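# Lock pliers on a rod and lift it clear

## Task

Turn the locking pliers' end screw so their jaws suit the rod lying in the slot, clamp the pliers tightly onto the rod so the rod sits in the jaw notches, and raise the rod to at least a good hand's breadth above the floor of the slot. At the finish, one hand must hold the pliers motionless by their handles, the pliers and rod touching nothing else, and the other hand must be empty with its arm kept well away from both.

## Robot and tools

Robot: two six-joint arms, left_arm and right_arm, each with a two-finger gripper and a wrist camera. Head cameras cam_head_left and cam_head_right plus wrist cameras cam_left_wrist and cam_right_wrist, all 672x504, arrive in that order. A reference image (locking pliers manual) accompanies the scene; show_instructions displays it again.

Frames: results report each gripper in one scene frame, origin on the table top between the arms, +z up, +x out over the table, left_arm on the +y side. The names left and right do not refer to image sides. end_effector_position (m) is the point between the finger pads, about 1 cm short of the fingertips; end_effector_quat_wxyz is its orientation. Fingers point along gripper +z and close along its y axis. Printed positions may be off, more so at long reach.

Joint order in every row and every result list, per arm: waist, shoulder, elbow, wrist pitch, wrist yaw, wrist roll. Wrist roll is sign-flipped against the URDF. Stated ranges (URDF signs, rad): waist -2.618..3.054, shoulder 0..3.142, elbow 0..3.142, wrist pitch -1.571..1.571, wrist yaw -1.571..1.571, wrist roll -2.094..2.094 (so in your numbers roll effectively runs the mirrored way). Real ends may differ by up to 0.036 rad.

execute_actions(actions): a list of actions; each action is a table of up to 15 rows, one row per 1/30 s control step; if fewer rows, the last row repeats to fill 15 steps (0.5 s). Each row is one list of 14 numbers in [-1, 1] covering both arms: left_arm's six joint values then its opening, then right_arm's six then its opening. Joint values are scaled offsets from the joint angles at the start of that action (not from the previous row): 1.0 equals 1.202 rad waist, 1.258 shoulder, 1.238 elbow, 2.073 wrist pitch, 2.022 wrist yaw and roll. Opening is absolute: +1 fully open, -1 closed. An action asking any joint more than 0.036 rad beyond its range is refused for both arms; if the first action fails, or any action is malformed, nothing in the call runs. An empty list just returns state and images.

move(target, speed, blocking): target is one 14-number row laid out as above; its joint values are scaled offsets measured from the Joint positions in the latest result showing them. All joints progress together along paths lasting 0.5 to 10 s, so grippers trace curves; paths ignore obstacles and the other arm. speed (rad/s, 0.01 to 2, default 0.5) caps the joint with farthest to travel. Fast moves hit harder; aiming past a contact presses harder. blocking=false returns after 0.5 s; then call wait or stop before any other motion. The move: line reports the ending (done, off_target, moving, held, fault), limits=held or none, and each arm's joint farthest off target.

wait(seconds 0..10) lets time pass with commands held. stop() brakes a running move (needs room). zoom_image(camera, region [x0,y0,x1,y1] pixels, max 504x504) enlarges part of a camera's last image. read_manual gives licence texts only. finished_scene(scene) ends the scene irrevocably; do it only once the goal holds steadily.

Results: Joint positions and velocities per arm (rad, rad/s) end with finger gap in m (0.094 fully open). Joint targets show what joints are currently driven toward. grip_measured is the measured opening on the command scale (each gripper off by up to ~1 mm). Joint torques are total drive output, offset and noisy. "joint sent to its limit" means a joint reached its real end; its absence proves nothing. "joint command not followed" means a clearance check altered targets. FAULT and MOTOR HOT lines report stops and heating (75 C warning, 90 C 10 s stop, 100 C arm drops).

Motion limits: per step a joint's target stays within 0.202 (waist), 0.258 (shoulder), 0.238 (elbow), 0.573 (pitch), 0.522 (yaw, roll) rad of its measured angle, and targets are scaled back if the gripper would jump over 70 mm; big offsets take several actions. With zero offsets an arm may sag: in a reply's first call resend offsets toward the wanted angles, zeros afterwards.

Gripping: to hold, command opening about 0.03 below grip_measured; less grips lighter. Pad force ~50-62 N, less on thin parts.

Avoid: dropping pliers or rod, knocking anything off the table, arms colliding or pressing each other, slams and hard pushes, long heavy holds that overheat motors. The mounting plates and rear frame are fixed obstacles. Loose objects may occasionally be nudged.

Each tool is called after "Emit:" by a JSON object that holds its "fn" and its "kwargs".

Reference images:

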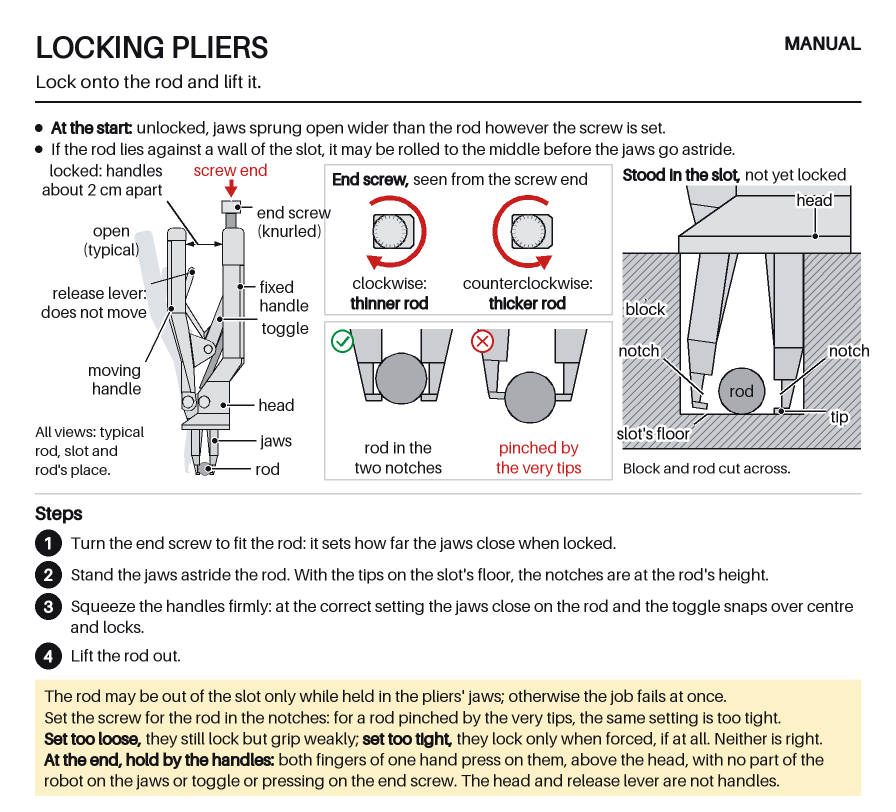

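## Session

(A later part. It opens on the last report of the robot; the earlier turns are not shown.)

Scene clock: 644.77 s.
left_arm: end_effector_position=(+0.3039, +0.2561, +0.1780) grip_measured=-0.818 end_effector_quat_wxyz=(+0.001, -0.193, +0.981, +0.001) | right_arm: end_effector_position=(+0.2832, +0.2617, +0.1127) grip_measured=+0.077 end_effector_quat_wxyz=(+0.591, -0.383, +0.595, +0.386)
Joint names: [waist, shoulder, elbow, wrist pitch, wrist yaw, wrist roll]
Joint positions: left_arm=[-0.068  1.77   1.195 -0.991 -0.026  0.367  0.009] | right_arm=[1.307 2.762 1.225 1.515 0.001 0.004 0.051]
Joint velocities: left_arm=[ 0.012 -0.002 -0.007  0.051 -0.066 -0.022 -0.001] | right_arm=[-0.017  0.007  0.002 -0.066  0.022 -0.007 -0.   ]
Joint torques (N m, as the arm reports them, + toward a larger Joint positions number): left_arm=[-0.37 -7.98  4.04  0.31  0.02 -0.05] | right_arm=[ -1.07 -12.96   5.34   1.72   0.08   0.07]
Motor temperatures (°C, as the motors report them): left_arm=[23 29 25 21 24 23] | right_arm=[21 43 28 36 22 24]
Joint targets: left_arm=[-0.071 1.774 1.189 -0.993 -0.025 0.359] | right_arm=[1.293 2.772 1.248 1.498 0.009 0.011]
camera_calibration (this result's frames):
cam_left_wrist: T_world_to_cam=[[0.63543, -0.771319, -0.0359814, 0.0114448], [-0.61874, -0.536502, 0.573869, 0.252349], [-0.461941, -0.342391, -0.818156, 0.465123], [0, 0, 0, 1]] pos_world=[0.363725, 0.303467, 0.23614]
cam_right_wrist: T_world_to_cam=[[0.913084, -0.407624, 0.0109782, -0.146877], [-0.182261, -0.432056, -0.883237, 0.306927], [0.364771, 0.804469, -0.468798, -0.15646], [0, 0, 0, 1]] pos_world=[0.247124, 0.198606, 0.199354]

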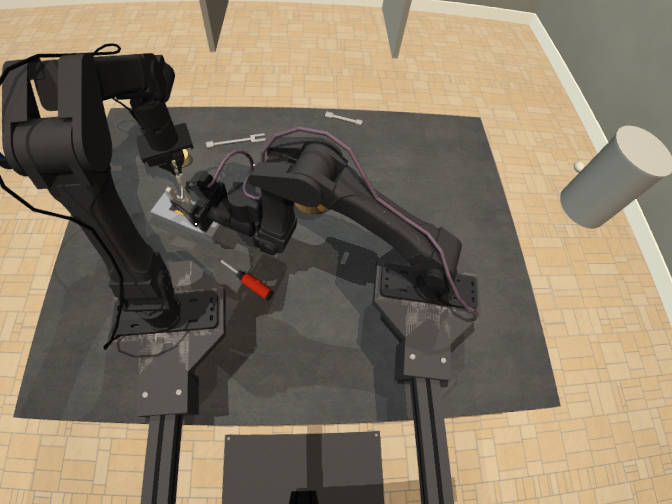

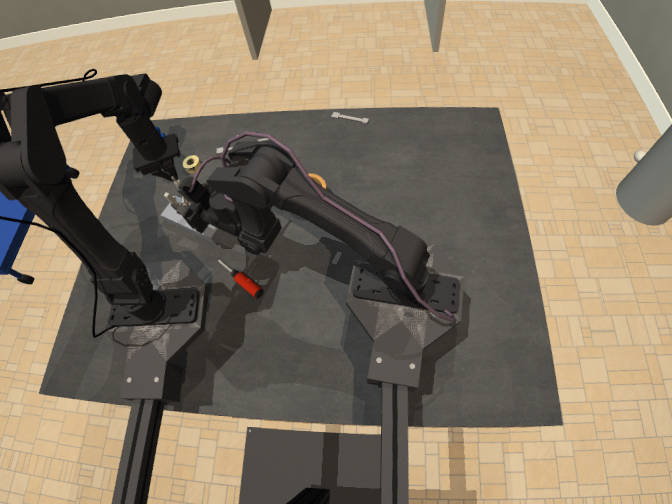

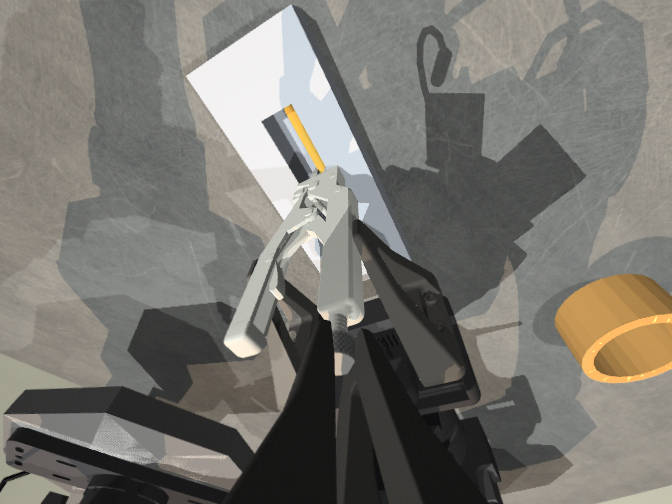

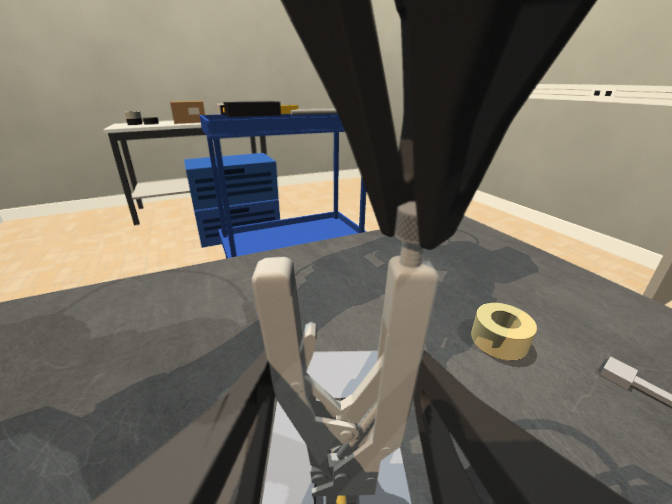

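Emit:
{"fn": "execute_actions", "kwargs": {"actions": [[[-0.002,0.003,-0.005,-0.001,0.0,-0.004,-0.835,-0.012,0.008,0.018,-0.008,0.004,0.003,0.057],[-0.002,0.003,-0.005,-0.001,0.0,-0.004,-0.835,-0.012,0.008,0.018,-0.008,0.004,0.003,0.049],[-0.002,0.003,-0.005,-0.001,0.0,-0.004,-0.835,-0.013,0.008,0.018,-0.008,0.004,0.002,0.041],[-0.002,0.003,-0.005,-0.001,0.0,-0.004,-0.835,-0.013,0.008,0.018,-0.008,0.005,0.002,0.033],[-0.002,0.003,-0.005,-0.001,0.0,-0.004,-0.835,-0.014,0.008,0.018,-0.008,0.005,0.001,0.025],[-0.002,0.003,-0.005,-0.001,0.0,-0.004,-0.835,-0.014,0.008,0.018,-0.008,0.005,0.001,0.017],[-0.002,0.003,-0.005,-0.001,0.0,-0.004,-0.835,-0.015,0.008,0.018,-0.008,0.005,0.0,0.009],[-0.002,0.003,-0.005,-0.001,0.0,-0.004,-0.835,-0.015,0.008,0.018,-0.008,0.005,0.0,0.001],[-0.002,0.003,-0.005,-0.001,0.0,-0.004,-0.835,-0.016,0.008,0.018,-0.008,0.005,0.0,-0.007],[-0.002,0.003,-0.005,-0.001,0.0,-0.004,-0.835,-0.016,0.008,0.018,-0.008,0.005,0.0,-0.015],[-0.002,0.003,-0.005,-0.001,0.0,-0.004,-0.835,-0.016,0.008,0.018,-0.008,0.005,0.0,-0.023],[-0.002,0.003,-0.005,-0.001,0.0,-0.004,-0.835,-0.016,0.008,0.018,-0.008,0.005,0.0,-0.03]]]}}

Emit:
{"fn": "execute_actions", "kwargs": {"actions": [[[-0.002,0.003,-0.005,0.0,0.0,-0.004,-0.835,-0.012,0.008,0.018,-0.008,0.004,0.0,-0.038],[-0.002,0.003,-0.005,0.0,0.0,-0.004,-0.835,-0.012,0.008,0.018,-0.008,0.004,0.0,-0.046],[-0.002,0.003,-0.005,0.0,0.0,-0.004,-0.835,-0.013,0.008,0.018,-0.008,0.004,0.0,-0.054],[-0.002,0.003,-0.005,0.0,0.0,-0.004,-0.835,-0.013,0.008,0.018,-0.008,0.004,0.0,-0.062],[-0.002,0.003,-0.005,0.0,0.0,-0.004,-0.835,-0.014,0.008,0.018,-0.008,0.004,0.0,-0.07],[-0.002,0.003,-0.005,0.0,0.0,-0.004,-0.835,-0.014,0.008,0.018,-0.008,0.004,0.0,-0.078],[-0.002,0.003,-0.005,0.0,0.0,-0.004,-0.835,-0.015,0.008,0.018,-0.008,0.004,0.0,-0.086],[-0.002,0.003,-0.005,0.0,0.0,-0.004,-0.835,-0.015,0.008,0.018,-0.008,0.004,0.0,-0.094],[-0.002,0.003,-0.005,0.0,0.0,-0.004,-0.835,-0.015,0.008,0.018,-0.008,0.004,0.0,-0.102],[-0.002,0.003,-0.005,0.0,0.0,-0.004,-0.835,-0.015,0.008,0.018,-0.008,0.004,0.0,-0.11],[-0.002,0.003,-0.005,0.0,0.0,-0.004,-0.835,-0.015,0.008,0.018,-0.008,0.004,0.0,-0.118],[-0.002,0.003,-0.005,0.0,0.0,-0.004,-0.835,-0.015,0.008,0.018,-0.008,0.004,0.0,-0.125]]]}}

Scene clock: 660.33 s.
left_arm: end_effector_position=(+0.3034, +0.2564, +0.1780) grip_measured=-0.818 end_effector_quat_wxyz=(+0.000, -0.193, +0.981, +0.002) | right_arm: end_effector_position=(+0.2856, +0.2606, +0.1128) grip_measured=-0.027 end_effector_quat_wxyz=(+0.590, -0.378, +0.598, +0.389)
Joint names: [waist, shoulder, elbow, wrist pitch, wrist yaw, wrist roll]
Joint positions: left_arm=[-0.068  1.77   1.195 -0.993 -0.027  0.366  0.009] | right_arm=[ 1.302  2.762  1.225  1.515 -0.    -0.008  0.046]
Joint velocities: left_arm=[-0.017 -0.007 -0.002 -0.007  0.066  0.022 -0.001] | right_arm=[-0.007 -0.007 -0.012  0.007 -0.037  0.11  -0.001]
Joint torques (N m, as the arm reports them, + toward a larger Joint positions number): left_arm=[-0.35 -8.01  4.05  0.32  0.05 -0.06] | right_arm=[ -1.09 -12.97   5.34   1.73   0.14   0.09]
Motor temperatures (°C, as the motors report them): left_arm=[23 29 25 21 24 23] | right_arm=[21 43 28 36 22 24]
Joint targets: left_arm=[-0.071 1.774 1.189 -0.993 -0.026 0.358] | right_arm=[1.288 2.772 1.248 1.498 0.011 0.004]
camera_calibration (this result's frames):
cam_left_wrist: T_world_to_cam=[[0.634737, -0.77176, -0.0386601, 0.012805], [-0.618051, -0.537076, 0.574075, 0.252128], [-0.463812, -0.340493, -0.817889, 0.465048], [0, 0, 0, 1]] pos_world=[0.363395, 0.30364, 0.236112]
cam_right_wrist: T_world_to_cam=[[0.911566, -0.411154, -0.000949287, -0.146862], [-0.193399, -0.426743, -0.883452, 0.308781], [0.362829, 0.805508, -0.468521, -0.15619], [0, 0, 0, 1]] pos_world=[0.250262, 0.197199, 0.199476]

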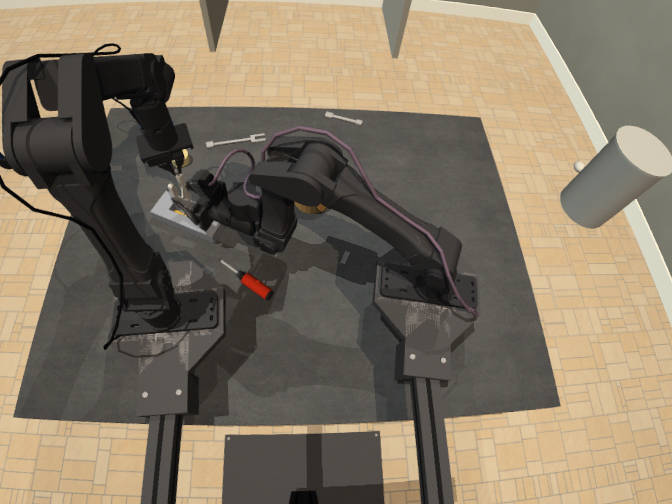

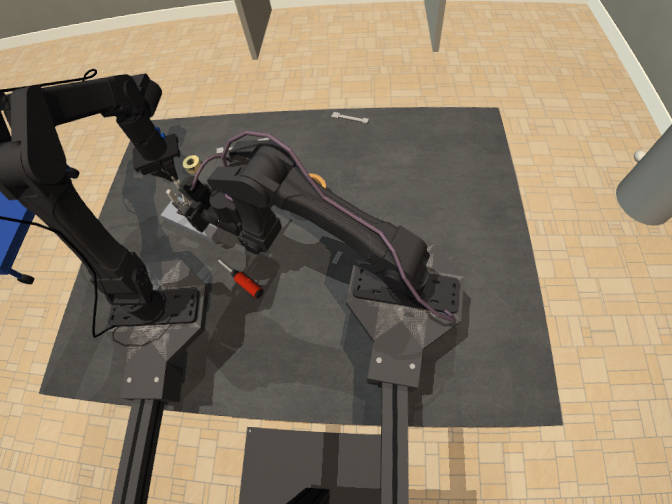

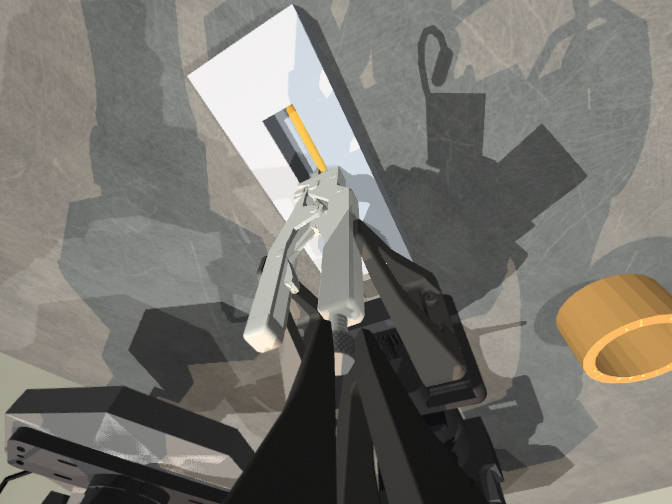

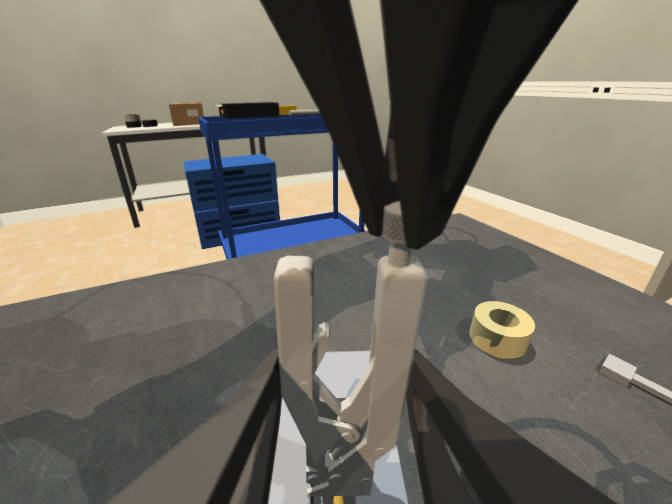

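Scene clock: 660.83 s.
left_arm: end_effector_position=(+0.3034, +0.2564, +0.1780) grip_measured=-0.818 end_effector_quat_wxyz=(+0.000, -0.193, +0.981, +0.002) | right_arm: end_effector_position=(+0.2858, +0.2605, +0.1128) grip_measured=-0.061 end_effector_quat_wxyz=(+0.590, -0.378, +0.598, +0.389)
Joint names: [waist, shoulder, elbow, wrist pitch, wrist yaw, wrist roll]
Joint positions: left_arm=[-0.068  1.77   1.195 -0.993 -0.027  0.366  0.009] | right_arm=[ 1.302  2.762  1.225  1.515 -0.001 -0.008  0.044]
Joint velocities: left_arm=[-0.007 -0.012 -0.002  0.007  0.051  0.022 -0.   ] | right_arm=[ 0.012  0.017 -0.002  0.051 -0.007  0.007 -0.   ]
Joint torques (N m, as the arm reports them, + toward a larger Joint positions number): left_arm=[-0.38 -7.98  4.04  0.32  0.01 -0.05] | right_arm=[ -1.37 -12.94   5.35   1.73   0.11  -0.01]
Motor temperatures (°C, as the motors report them): left_arm=[23 29 25 21 24 23] | right_arm=[21 43 28 36 22 24]
Joint targets: left_arm=[-0.071 1.774 1.189 -0.993 -0.027 0.358] | right_arm=[1.284 2.772 1.248 1.498 0.008 -0.008]
camera_calibration (this result's frames):
cam_left_wrist: T_world_to_cam=[[0.634443, -0.772017, -0.0383615, 0.0128535], [-0.61826, -0.536621, 0.574276, 0.252004], [-0.463937, -0.340628, -0.817762, 0.465075], [0, 0, 0, 1]] pos_world=[0.363414, 0.303571, 0.236094]
cam_right_wrist: T_world_to_cam=[[0.911566, -0.411154, -0.000957635, -0.147015], [-0.193405, -0.42674, -0.883452, 0.308781], [0.362826, 0.80551, -0.468521, -0.15619], [0, 0, 0, 1]] pos_world=[0.250404, 0.197136, 0.199474]

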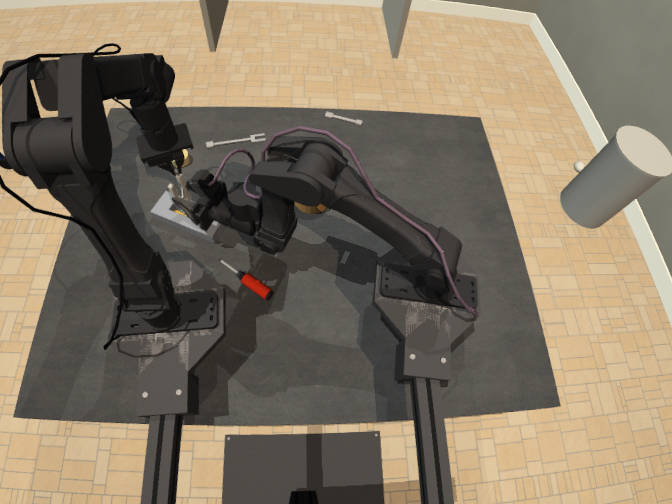

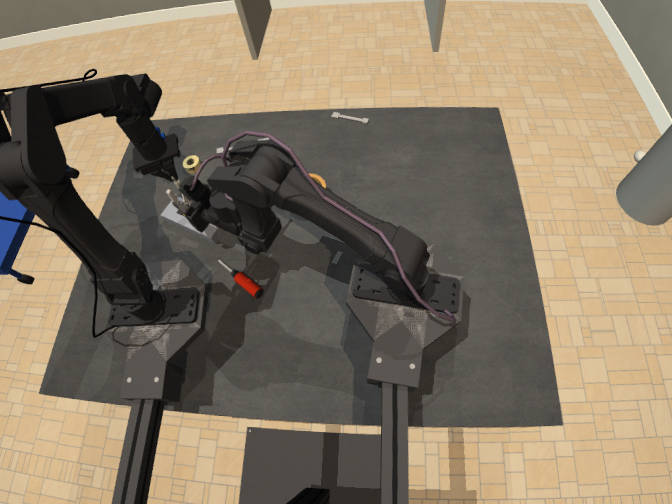

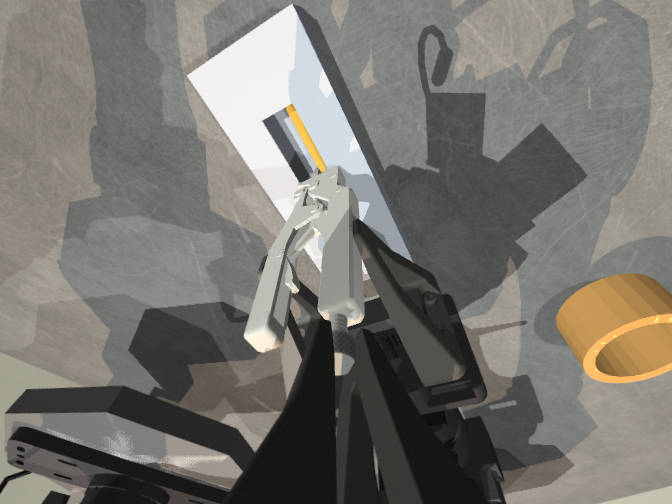

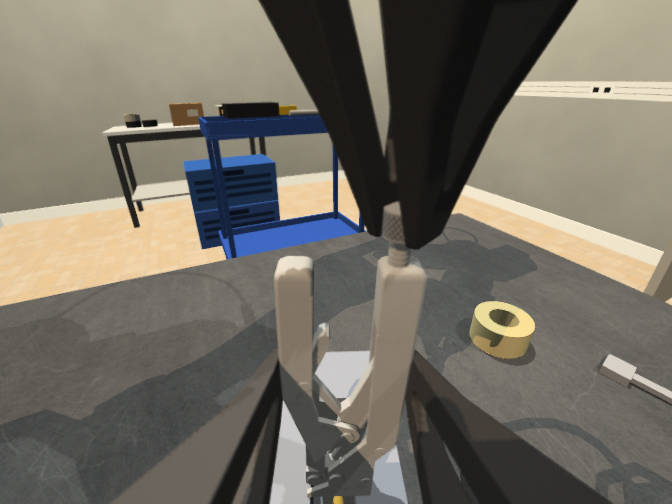

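Emit:
{"fn": "execute_actions", "kwargs": {"actions": [[[-0.002,0.003,-0.005,0.0,0.0,0.0,-0.80,-0.012,0.008,0.018,-0.008,0.003,0.0,-0.11],[-0.002,0.003,-0.005,0.0,0.0,0.0,-0.74,-0.009,0.008,0.017,-0.006,0.002,0.0,-0.10],[-0.002,0.0,0.0,0.0,0.0,0.0,-0.66,-0.006,0.006,0.016,-0.004,0.001,0.0,-0.09],[-0.002,-0.005,0.008,0.0,0.0,0.0,-0.58,-0.004,0.004,0.015,-0.002,0.0,0.0,-0.09],[-0.002,-0.010,0.016,-0.002,0.0,0.0,-0.55,-0.002,0.002,0.014,0.0,0.0,0.0,-0.09],[-0.002,-0.014,0.024,-0.007,0.0,0.0,-0.55,-0.001,0.0,0.013,0.003,0.0,0.0,-0.09],[-0.002,-0.018,0.032,-0.013,0.0,0.0,-0.55,0,-0.002,0.012,0.006,0.0,0.0,-0.09],[-0.002,-0.022,0.040,-0.019,0.0,0.0,-0.55,0,-0.004,0.011,0.009,0.0,0.0,-0.09],[-0.002,-0.026,0.048,-0.026,0.0,0.0,-0.55,0,-0.006,0.010,0.012,0.0,0.0,-0.09],[-0.002,-0.030,0.056,-0.033,0.0,0.0,-0.55,0,-0.008,0.009,0.014,0.0,0.0,-0.09],[-0.002,-0.034,0.064,-0.040,0.0,0.0,-0.55,0,-0.010,0.008,0.016,0.0,0.0,-0.09],[-0.002,-0.038,0.072,-0.047,0.0,0.0,-0.55,0,-0.012,0.007,0.018,0.0,0.0,-0.09],[-0.002,-0.041,0.079,-0.053,0.0,0.0,-0.55,0,-0.013,0.006,0.019,0.0,0.0,-0.09],[-0.002,-0.043,0.084,-0.058,0.0,0.0,-0.55,0,-0.014,0.005,0.020,0.0,0.0,-0.09],[-0.002,-0.044,0.087,-0.061,0.0,0.0,-0.55,0,-0.015,0.005,0.020,0.0,0.0,-0.09]]]}}

Scene clock: 690.97 s.
left_arm: end_effector_position=(+0.3090, +0.2570, +0.2008) grip_measured=-0.552 end_effector_quat_wxyz=(+0.008, -0.193, +0.981, +0.001) | right_arm: end_effector_position=(+0.2856, +0.2606, +0.1136) grip_measured=-0.061 end_effector_quat_wxyz=(+0.591, -0.378, +0.597, +0.390)
Joint names: [waist, shoulder, elbow, wrist pitch, wrist yaw, wrist roll]
Joint positions: left_arm=[-0.068  1.751  1.266 -1.067 -0.027  0.366  0.021] | right_arm=[ 1.302  2.762  1.225  1.518 -0.002 -0.008  0.044]
Joint velocities: left_arm=[ 0.002 -0.159  0.212 -0.286  0.037  0.051  0.001] | right_arm=[-0.012 -0.002 -0.002 -0.007 -0.007 -0.051 -0.   ]
Joint torques (N m, as the arm reports them, + toward a larger Joint positions number): left_arm=[ -0.38 -10.72   6.14   0.21   0.02   0.03] | right_arm=[  0.09 -15.48   4.     2.3    0.01   0.01]
Motor temperatures (°C, as the motors report them): left_arm=[23 29 25 21 24 23] | right_arm=[21 43 28 36 22 24]
Joint targets: left_arm=[-0.071 1.714 1.302 -1.119 -0.027 0.366] | right_arm=[1.302 2.743 1.231 1.557 -0.001 -0.008]
camera_calibration (this result's frames):
cam_left_wrist: T_world_to_cam=[[0.635255, -0.771777, -0.0284704, 0.00836416], [-0.627182, -0.537048, 0.564112, 0.247618], [-0.450659, -0.340499, -0.825207, 0.483909], [0, 0, 0, 1]] pos_world=[0.368066, 0.304208, 0.259879]
cam_right_wrist: T_world_to_cam=[[0.912024, -0.410137, -0.000953388, -0.147215], [-0.191816, -0.424486, -0.884883, 0.308574], [0.362518, 0.807217, -0.465812, -0.156499], [0, 0, 0, 1]] pos_world=[0.250187, 0.196936, 0.200013]

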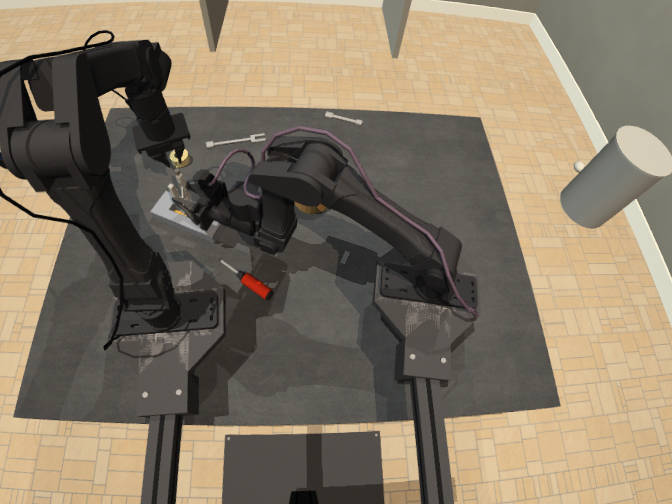

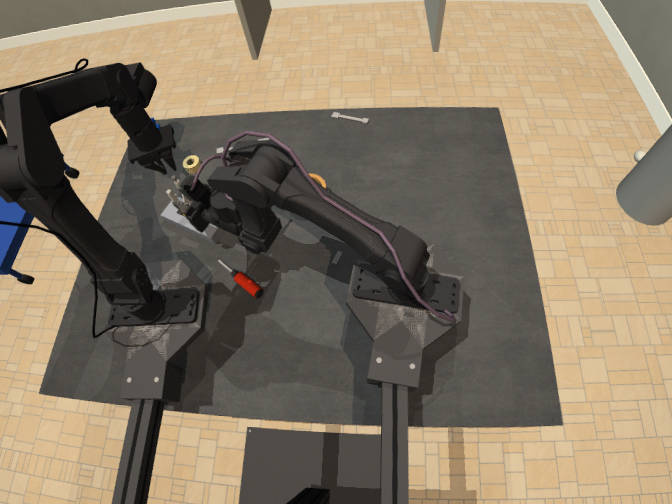

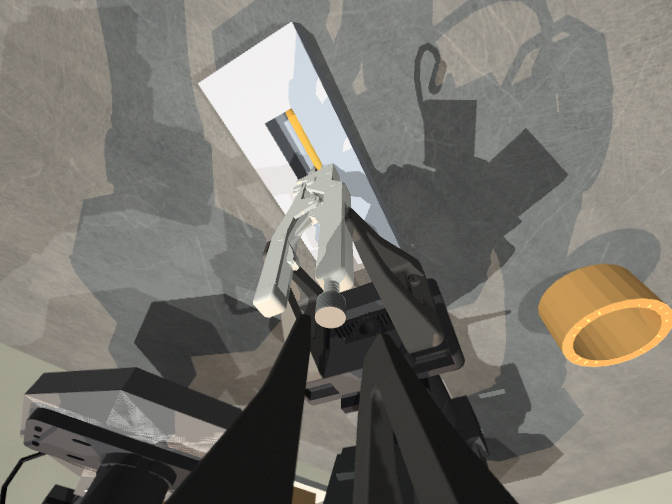

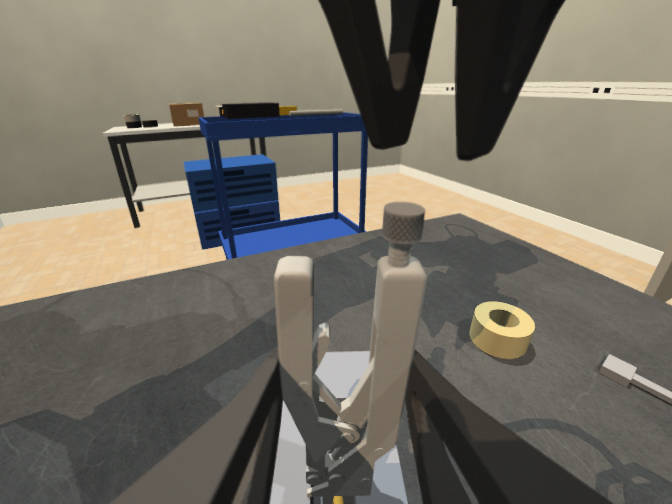

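Emit:
{"fn": "execute_actions", "kwargs": {"actions": [[[0.004,-0.029,0.029,-0.025,0,0,-0.55,0,-0.019,0.004,0.021,0,0,-0.09],[0.012,-0.029,0.029,-0.025,0,0,-0.55,0,-0.023,0.003,0.023,0,0,-0.09],[0.024,-0.029,0.029,-0.025,0,0,-0.55,0,-0.027,0.003,0.024,0,0,-0.09],[0.04,-0.029,0.029,-0.025,0,0,-0.55,0,-0.031,0.002,0.024,0,0,-0.09],[0.058,-0.029,0.029,-0.025,0,0,-0.55,0,-0.035,0.0,0.023,0,0,-0.09],[0.078,-0.029,0.029,-0.025,0,0,-0.55,0,-0.040,-0.003,0.022,0,0,-0.09],[0.10,-0.029,0.029,-0.025,0,0,-0.55,0,-0.045,-0.005,0.020,0,0,-0.09],[0.122,-0.029,0.029,-0.025,0,0,-0.55,0,-0.050,-0.008,0.019,0,0,-0.09],[0.144,-0.029,0.029,-0.025,0,0,-0.55,0,-0.055,-0.011,0.017,0,0,-0.09],[0.166,-0.029,0.029,-0.025,0,0,-0.55,0,-0.060,-0.013,0.016,0,0,-0.09],[0.188,-0.029,0.029,-0.025,0,0,-0.55,0,-0.065,-0.016,0.014,0,0,-0.09],[0.21,-0.029,0.029,-0.025,0,0,-0.55,0,-0.070,-0.019,0.013,0,0,-0.09],[0.232,-0.029,0.029,-0.025,0,0,-0.55,0,-0.075,-0.021,0.011,0,0,-0.09],[0.254,-0.029,0.029,-0.025,0,0,-0.55,0,-0.080,-0.024,0.010,0,0,-0.09],[0.276,-0.029,0.029,-0.025,0,0,-0.55,0,-0.085,-0.027,0.008,0,0,-0.09]],[[0.07,-0.016,0.018,-0.008,0,0,-0.55,0,-0.047,-0.007,0.020,0,0,-0.09],[0.092,-0.016,0.018,-0.008,0,0,-0.55,0,-0.052,-0.010,0.019,0,0,-0.09],[0.114,-0.016,0.018,-0.008,0,0,-0.55,0,-0.057,-0.012,0.017,0,0,-0.09],[0.136,-0.016,0.018,-0.008,0,0,-0.55,0,-0.062,-0.015,0.016,0,0,-0.09],[0.158,-0.016,0.018,-0.008,0,0,-0.55,0,-0.067,-0.017,0.014,0,0,-0.09],[0.18,-0.016,0.018,-0.008,0,0,-0.55,0,-0.072,-0.020,0.013,0,0,-0.09],[0.20,-0.016,0.018,-0.008,0,0,-0.55,0,-0.077,-0.022,0.011,0,0,-0.09],[0.22,-0.016,0.018,-0.008,0,0,-0.55,0,-0.082,-0.024,0.010,0,0,-0.09],[0.238,-0.016,0.018,-0.008,0,0,-0.55,0,-0.087,-0.027,0.008,0,0,-0.09],[0.254,-0.016,0.018,-0.008,0,0,-0.55,0,-0.092,-0.029,0.007,0,0,-0.09],[0.268,-0.016,0.018,-0.008,0,0,-0.55,0,-0.096,-0.031,0.005,0,0,-0.09],[0.28,-0.016,0.018,-0.008,0,0,-0.55,0,-0.100,-0.033,0.004,0,0,-0.09],[0.29,-0.016,0.018,-0.008,0,0,-0.55,0,-0.103,-0.034,0.003,0,0,-0.09],[0.296,-0.016,0.018,-0.008,0,0,-0.55,0,-0.105,-0.035,0.003,0,0,-0.09],[0.30,-0.016,0.018,-0.008,0,0,-0.55,0,-0.106,-0.035,0.003,0,0,-0.09]]]}}

Scene clock: 721.27 s.
left_arm: end_effector_position=(+0.2367, +0.4352, +0.2049) grip_measured=-0.552 end_effector_quat_wxyz=(-0.008, -0.486, +0.874, +0.001) | right_arm: end_effector_position=(+0.2883, +0.2648, +0.1812) grip_measured=-0.061 end_effector_quat_wxyz=(+0.614, -0.362, +0.573, +0.405)
Joint names: [waist, shoulder, elbow, wrist pitch, wrist yaw, wrist roll]
Joint positions: left_arm=[ 0.559  1.736  1.281 -1.115 -0.019  0.366  0.021] | right_arm=[ 1.302  2.598  1.17   1.49  -0.002 -0.008  0.044]
Joint velocities: left_arm=[ 0.266  0.012 -0.007  0.022 -0.022 -0.007 -0.001] | right_arm=[-0.002 -0.056 -0.042  0.022  0.007 -0.081 -0.   ]
Joint torques (N m, as the arm reports them, + toward a larger Joint positions number): left_arm=[ -0.27 -10.04   6.14   0.19  -0.01   0.03] | right_arm=[  0.07 -15.8    3.15   2.02   0.01   0.01]
Motor temperatures (°C, as the motors report them): left_arm=[23 31 27 21 24 23] | right_arm=[21 47 27 39 22 24]
Joint targets: left_arm=[0.573 1.716 1.303 -1.127 -0.021 0.366] | right_arm=[1.302 2.569 1.157 1.505 -0.002 -0.008]
joint sent to its limit (right arm) — the command would take the wrist pitch past its upper limit, so that joint was sent only as far as its limit.
camera_calibration (this result's frames):
cam_left_wrist: T_world_to_cam=[[0.966262, -0.253355, -0.0463548, -0.108403], [-0.179481, -0.791425, 0.584322, 0.29627], [-0.184728, -0.556289, -0.810197, 0.543291], [0, 0, 0, 1]] pos_world=[0.258281, 0.509238, 0.26203]
cam_right_wrist: T_world_to_cam=[[0.911707, -0.41084, -0.000819771, -0.147616], [-0.162213, -0.358137, -0.91947, 0.350923], [0.377462, 0.83842, -0.393159, -0.155056], [0, 0, 0, 1]] pos_world=[0.250034, 0.195034, 0.261581]

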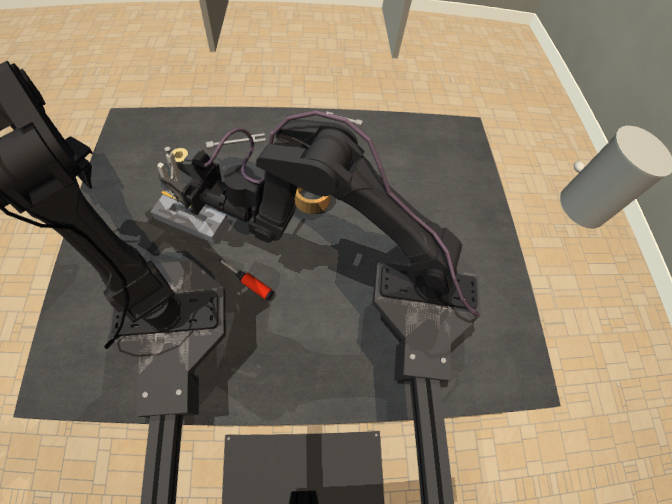

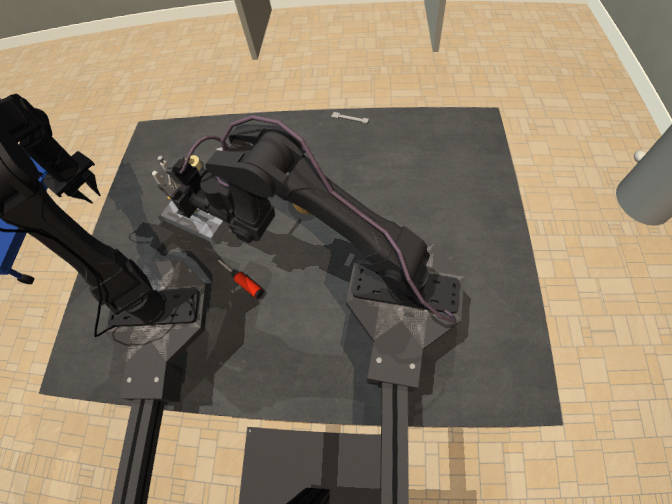

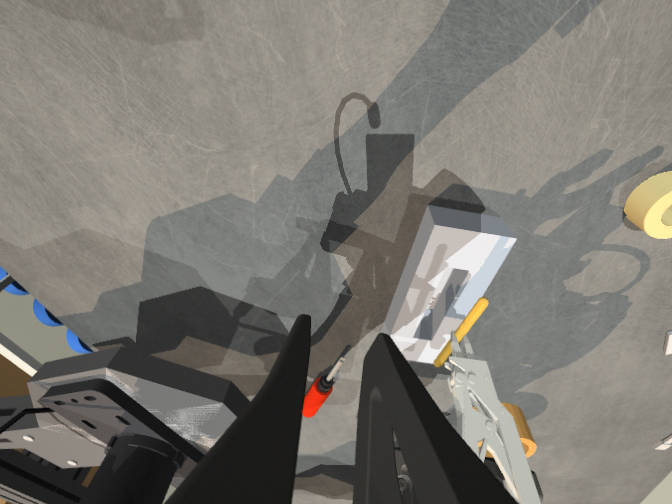

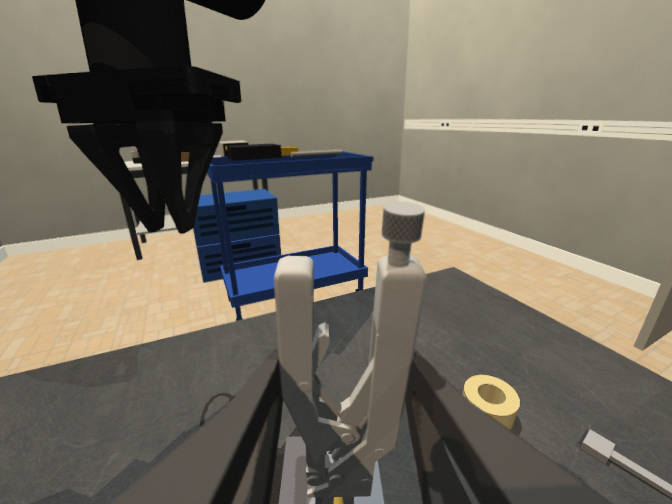

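The rod came out with the pliers. Let me check the seating.

Emit:
{"fn": "zoom_image", "kwargs": {"camera": "cam_left_wrist", "region": [410, 280, 520, 390]}}

Region (410, 280, 520, 390) of cam_left_wrist's 672x504 image, scaled by 4.582, with more detail than that image has.

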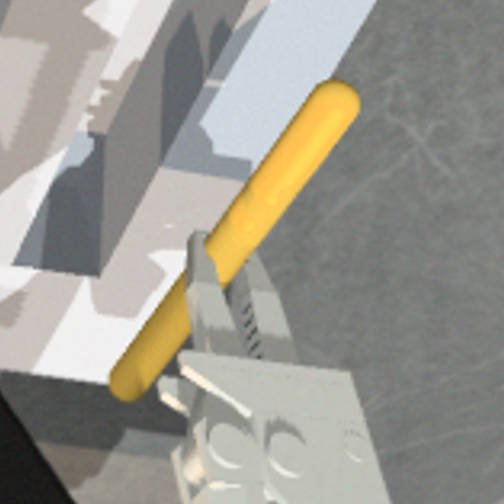

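Emit:
{"fn": "move", "kwargs": {"target": [0.36,-0.016,0.018,-0.006,0,0,-0.55,0,-0.31,-0.089,-0.152,0,0,-0.09], "speed": 0.6}}

Scene clock: 729.10 s.
left_arm: end_effector_position=(+0.1343, +0.5190, +0.2033) grip_measured=-0.552 end_effector_quat_wxyz=(-0.012, -0.662, +0.749, -0.000) | right_arm: end_effector_position=(+0.2864, +0.2584, +0.2704) grip_measured=-0.061 end_effector_quat_wxyz=(+0.594, -0.376, +0.593, +0.392)
Joint names: [waist, shoulder, elbow, wrist pitch, wrist yaw, wrist roll]
Joint positions: left_arm=[ 0.992  1.736  1.281 -1.118 -0.016  0.366  0.021] | right_arm=[ 1.302  2.229  1.072  1.15  -0.002 -0.008  0.044]
Joint velocities: left_arm=[ 0.007  0.002 -0.002 -0.022  0.022  0.051  0.001] | right_arm=[-0.007 -0.002 -0.017 -0.007  0.022  0.022 -0.001]
Joint torques (N m, as the arm reports them, + toward a larger Joint positions number): left_arm=[ -0.13 -10.06   6.13   0.18  -0.02   0.02] | right_arm=[  0.15 -14.26   4.61   2.14   0.    -0.01]
Motor temperatures (°C, as the motors report them): left_arm=[23 31 27 21 24 23] | right_arm=[21 48 27 39 22 24]
Joint targets: left_arm=[0.991 1.716 1.303 -1.127 -0.019 0.366] | right_arm=[1.302 2.208 1.060 1.175 -0.002 -0.008]
move: off_target (left_arm, right_arm); limits=none; left_arm: farthest joint: the elbow, 0.022 radians from its target (0.022 radians at the start); right_arm: farthest joint: the wrist pitch, 0.025 radians from its target (0.304 radians at the start)
camera_calibration (this result's frames):
cam_left_wrist: T_world_to_cam=[[0.983001, 0.175097, -0.0552231, -0.211073], [0.173815, -0.790647, 0.587082, 0.296758], [0.0591345, -0.586701, -0.807641, 0.552206], [0, 0, 0, 1]] pos_world=[0.123249, 0.595569, 0.260107]
cam_right_wrist: T_world_to_cam=[[0.911976, -0.410243, -0.000929134, -0.14867], [-0.187405, -0.414588, -0.890503, 0.4443], [0.364937, 0.812292, -0.454976, -0.0868632], [0, 0, 0, 1]] pos_world=[0.250547, 0.193769, 0.355992]

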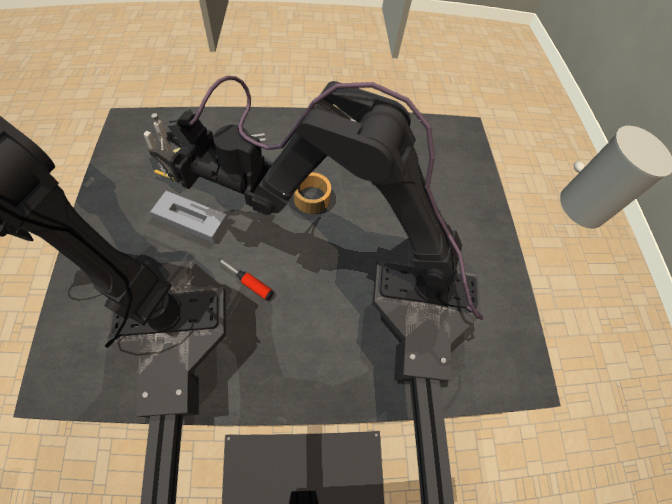

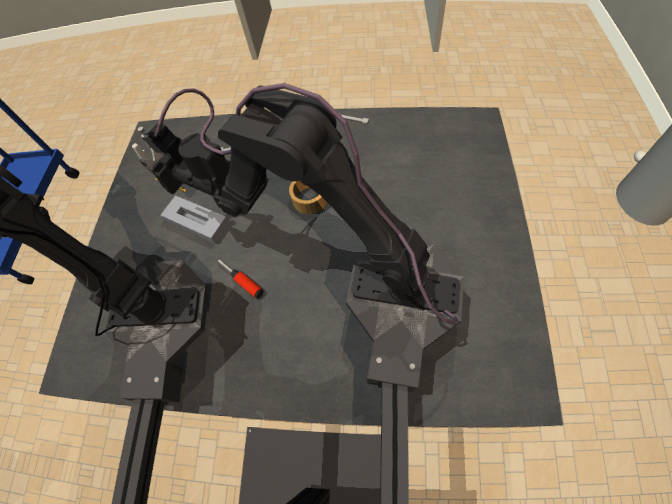

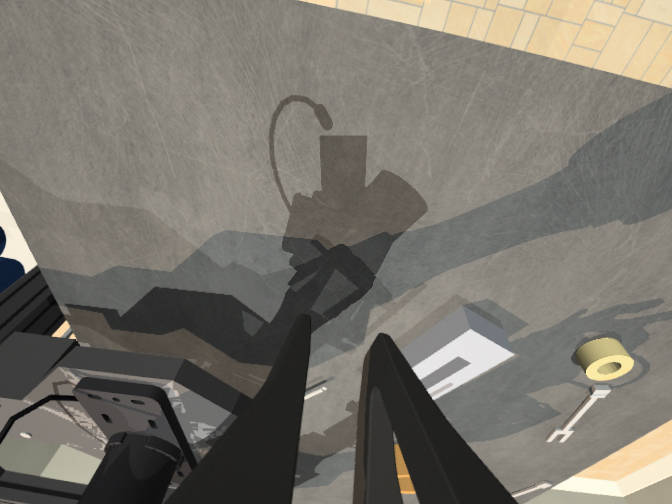

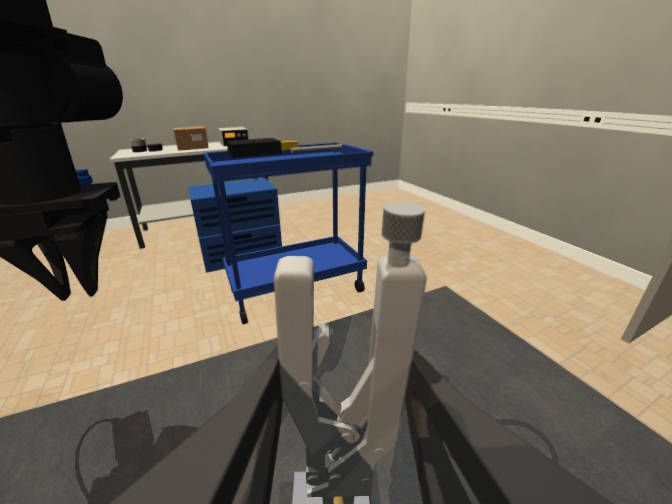

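Emit:
{"fn": "finished_scene", "kwargs": {"scene": 1}}

The scene is finished: the task was done.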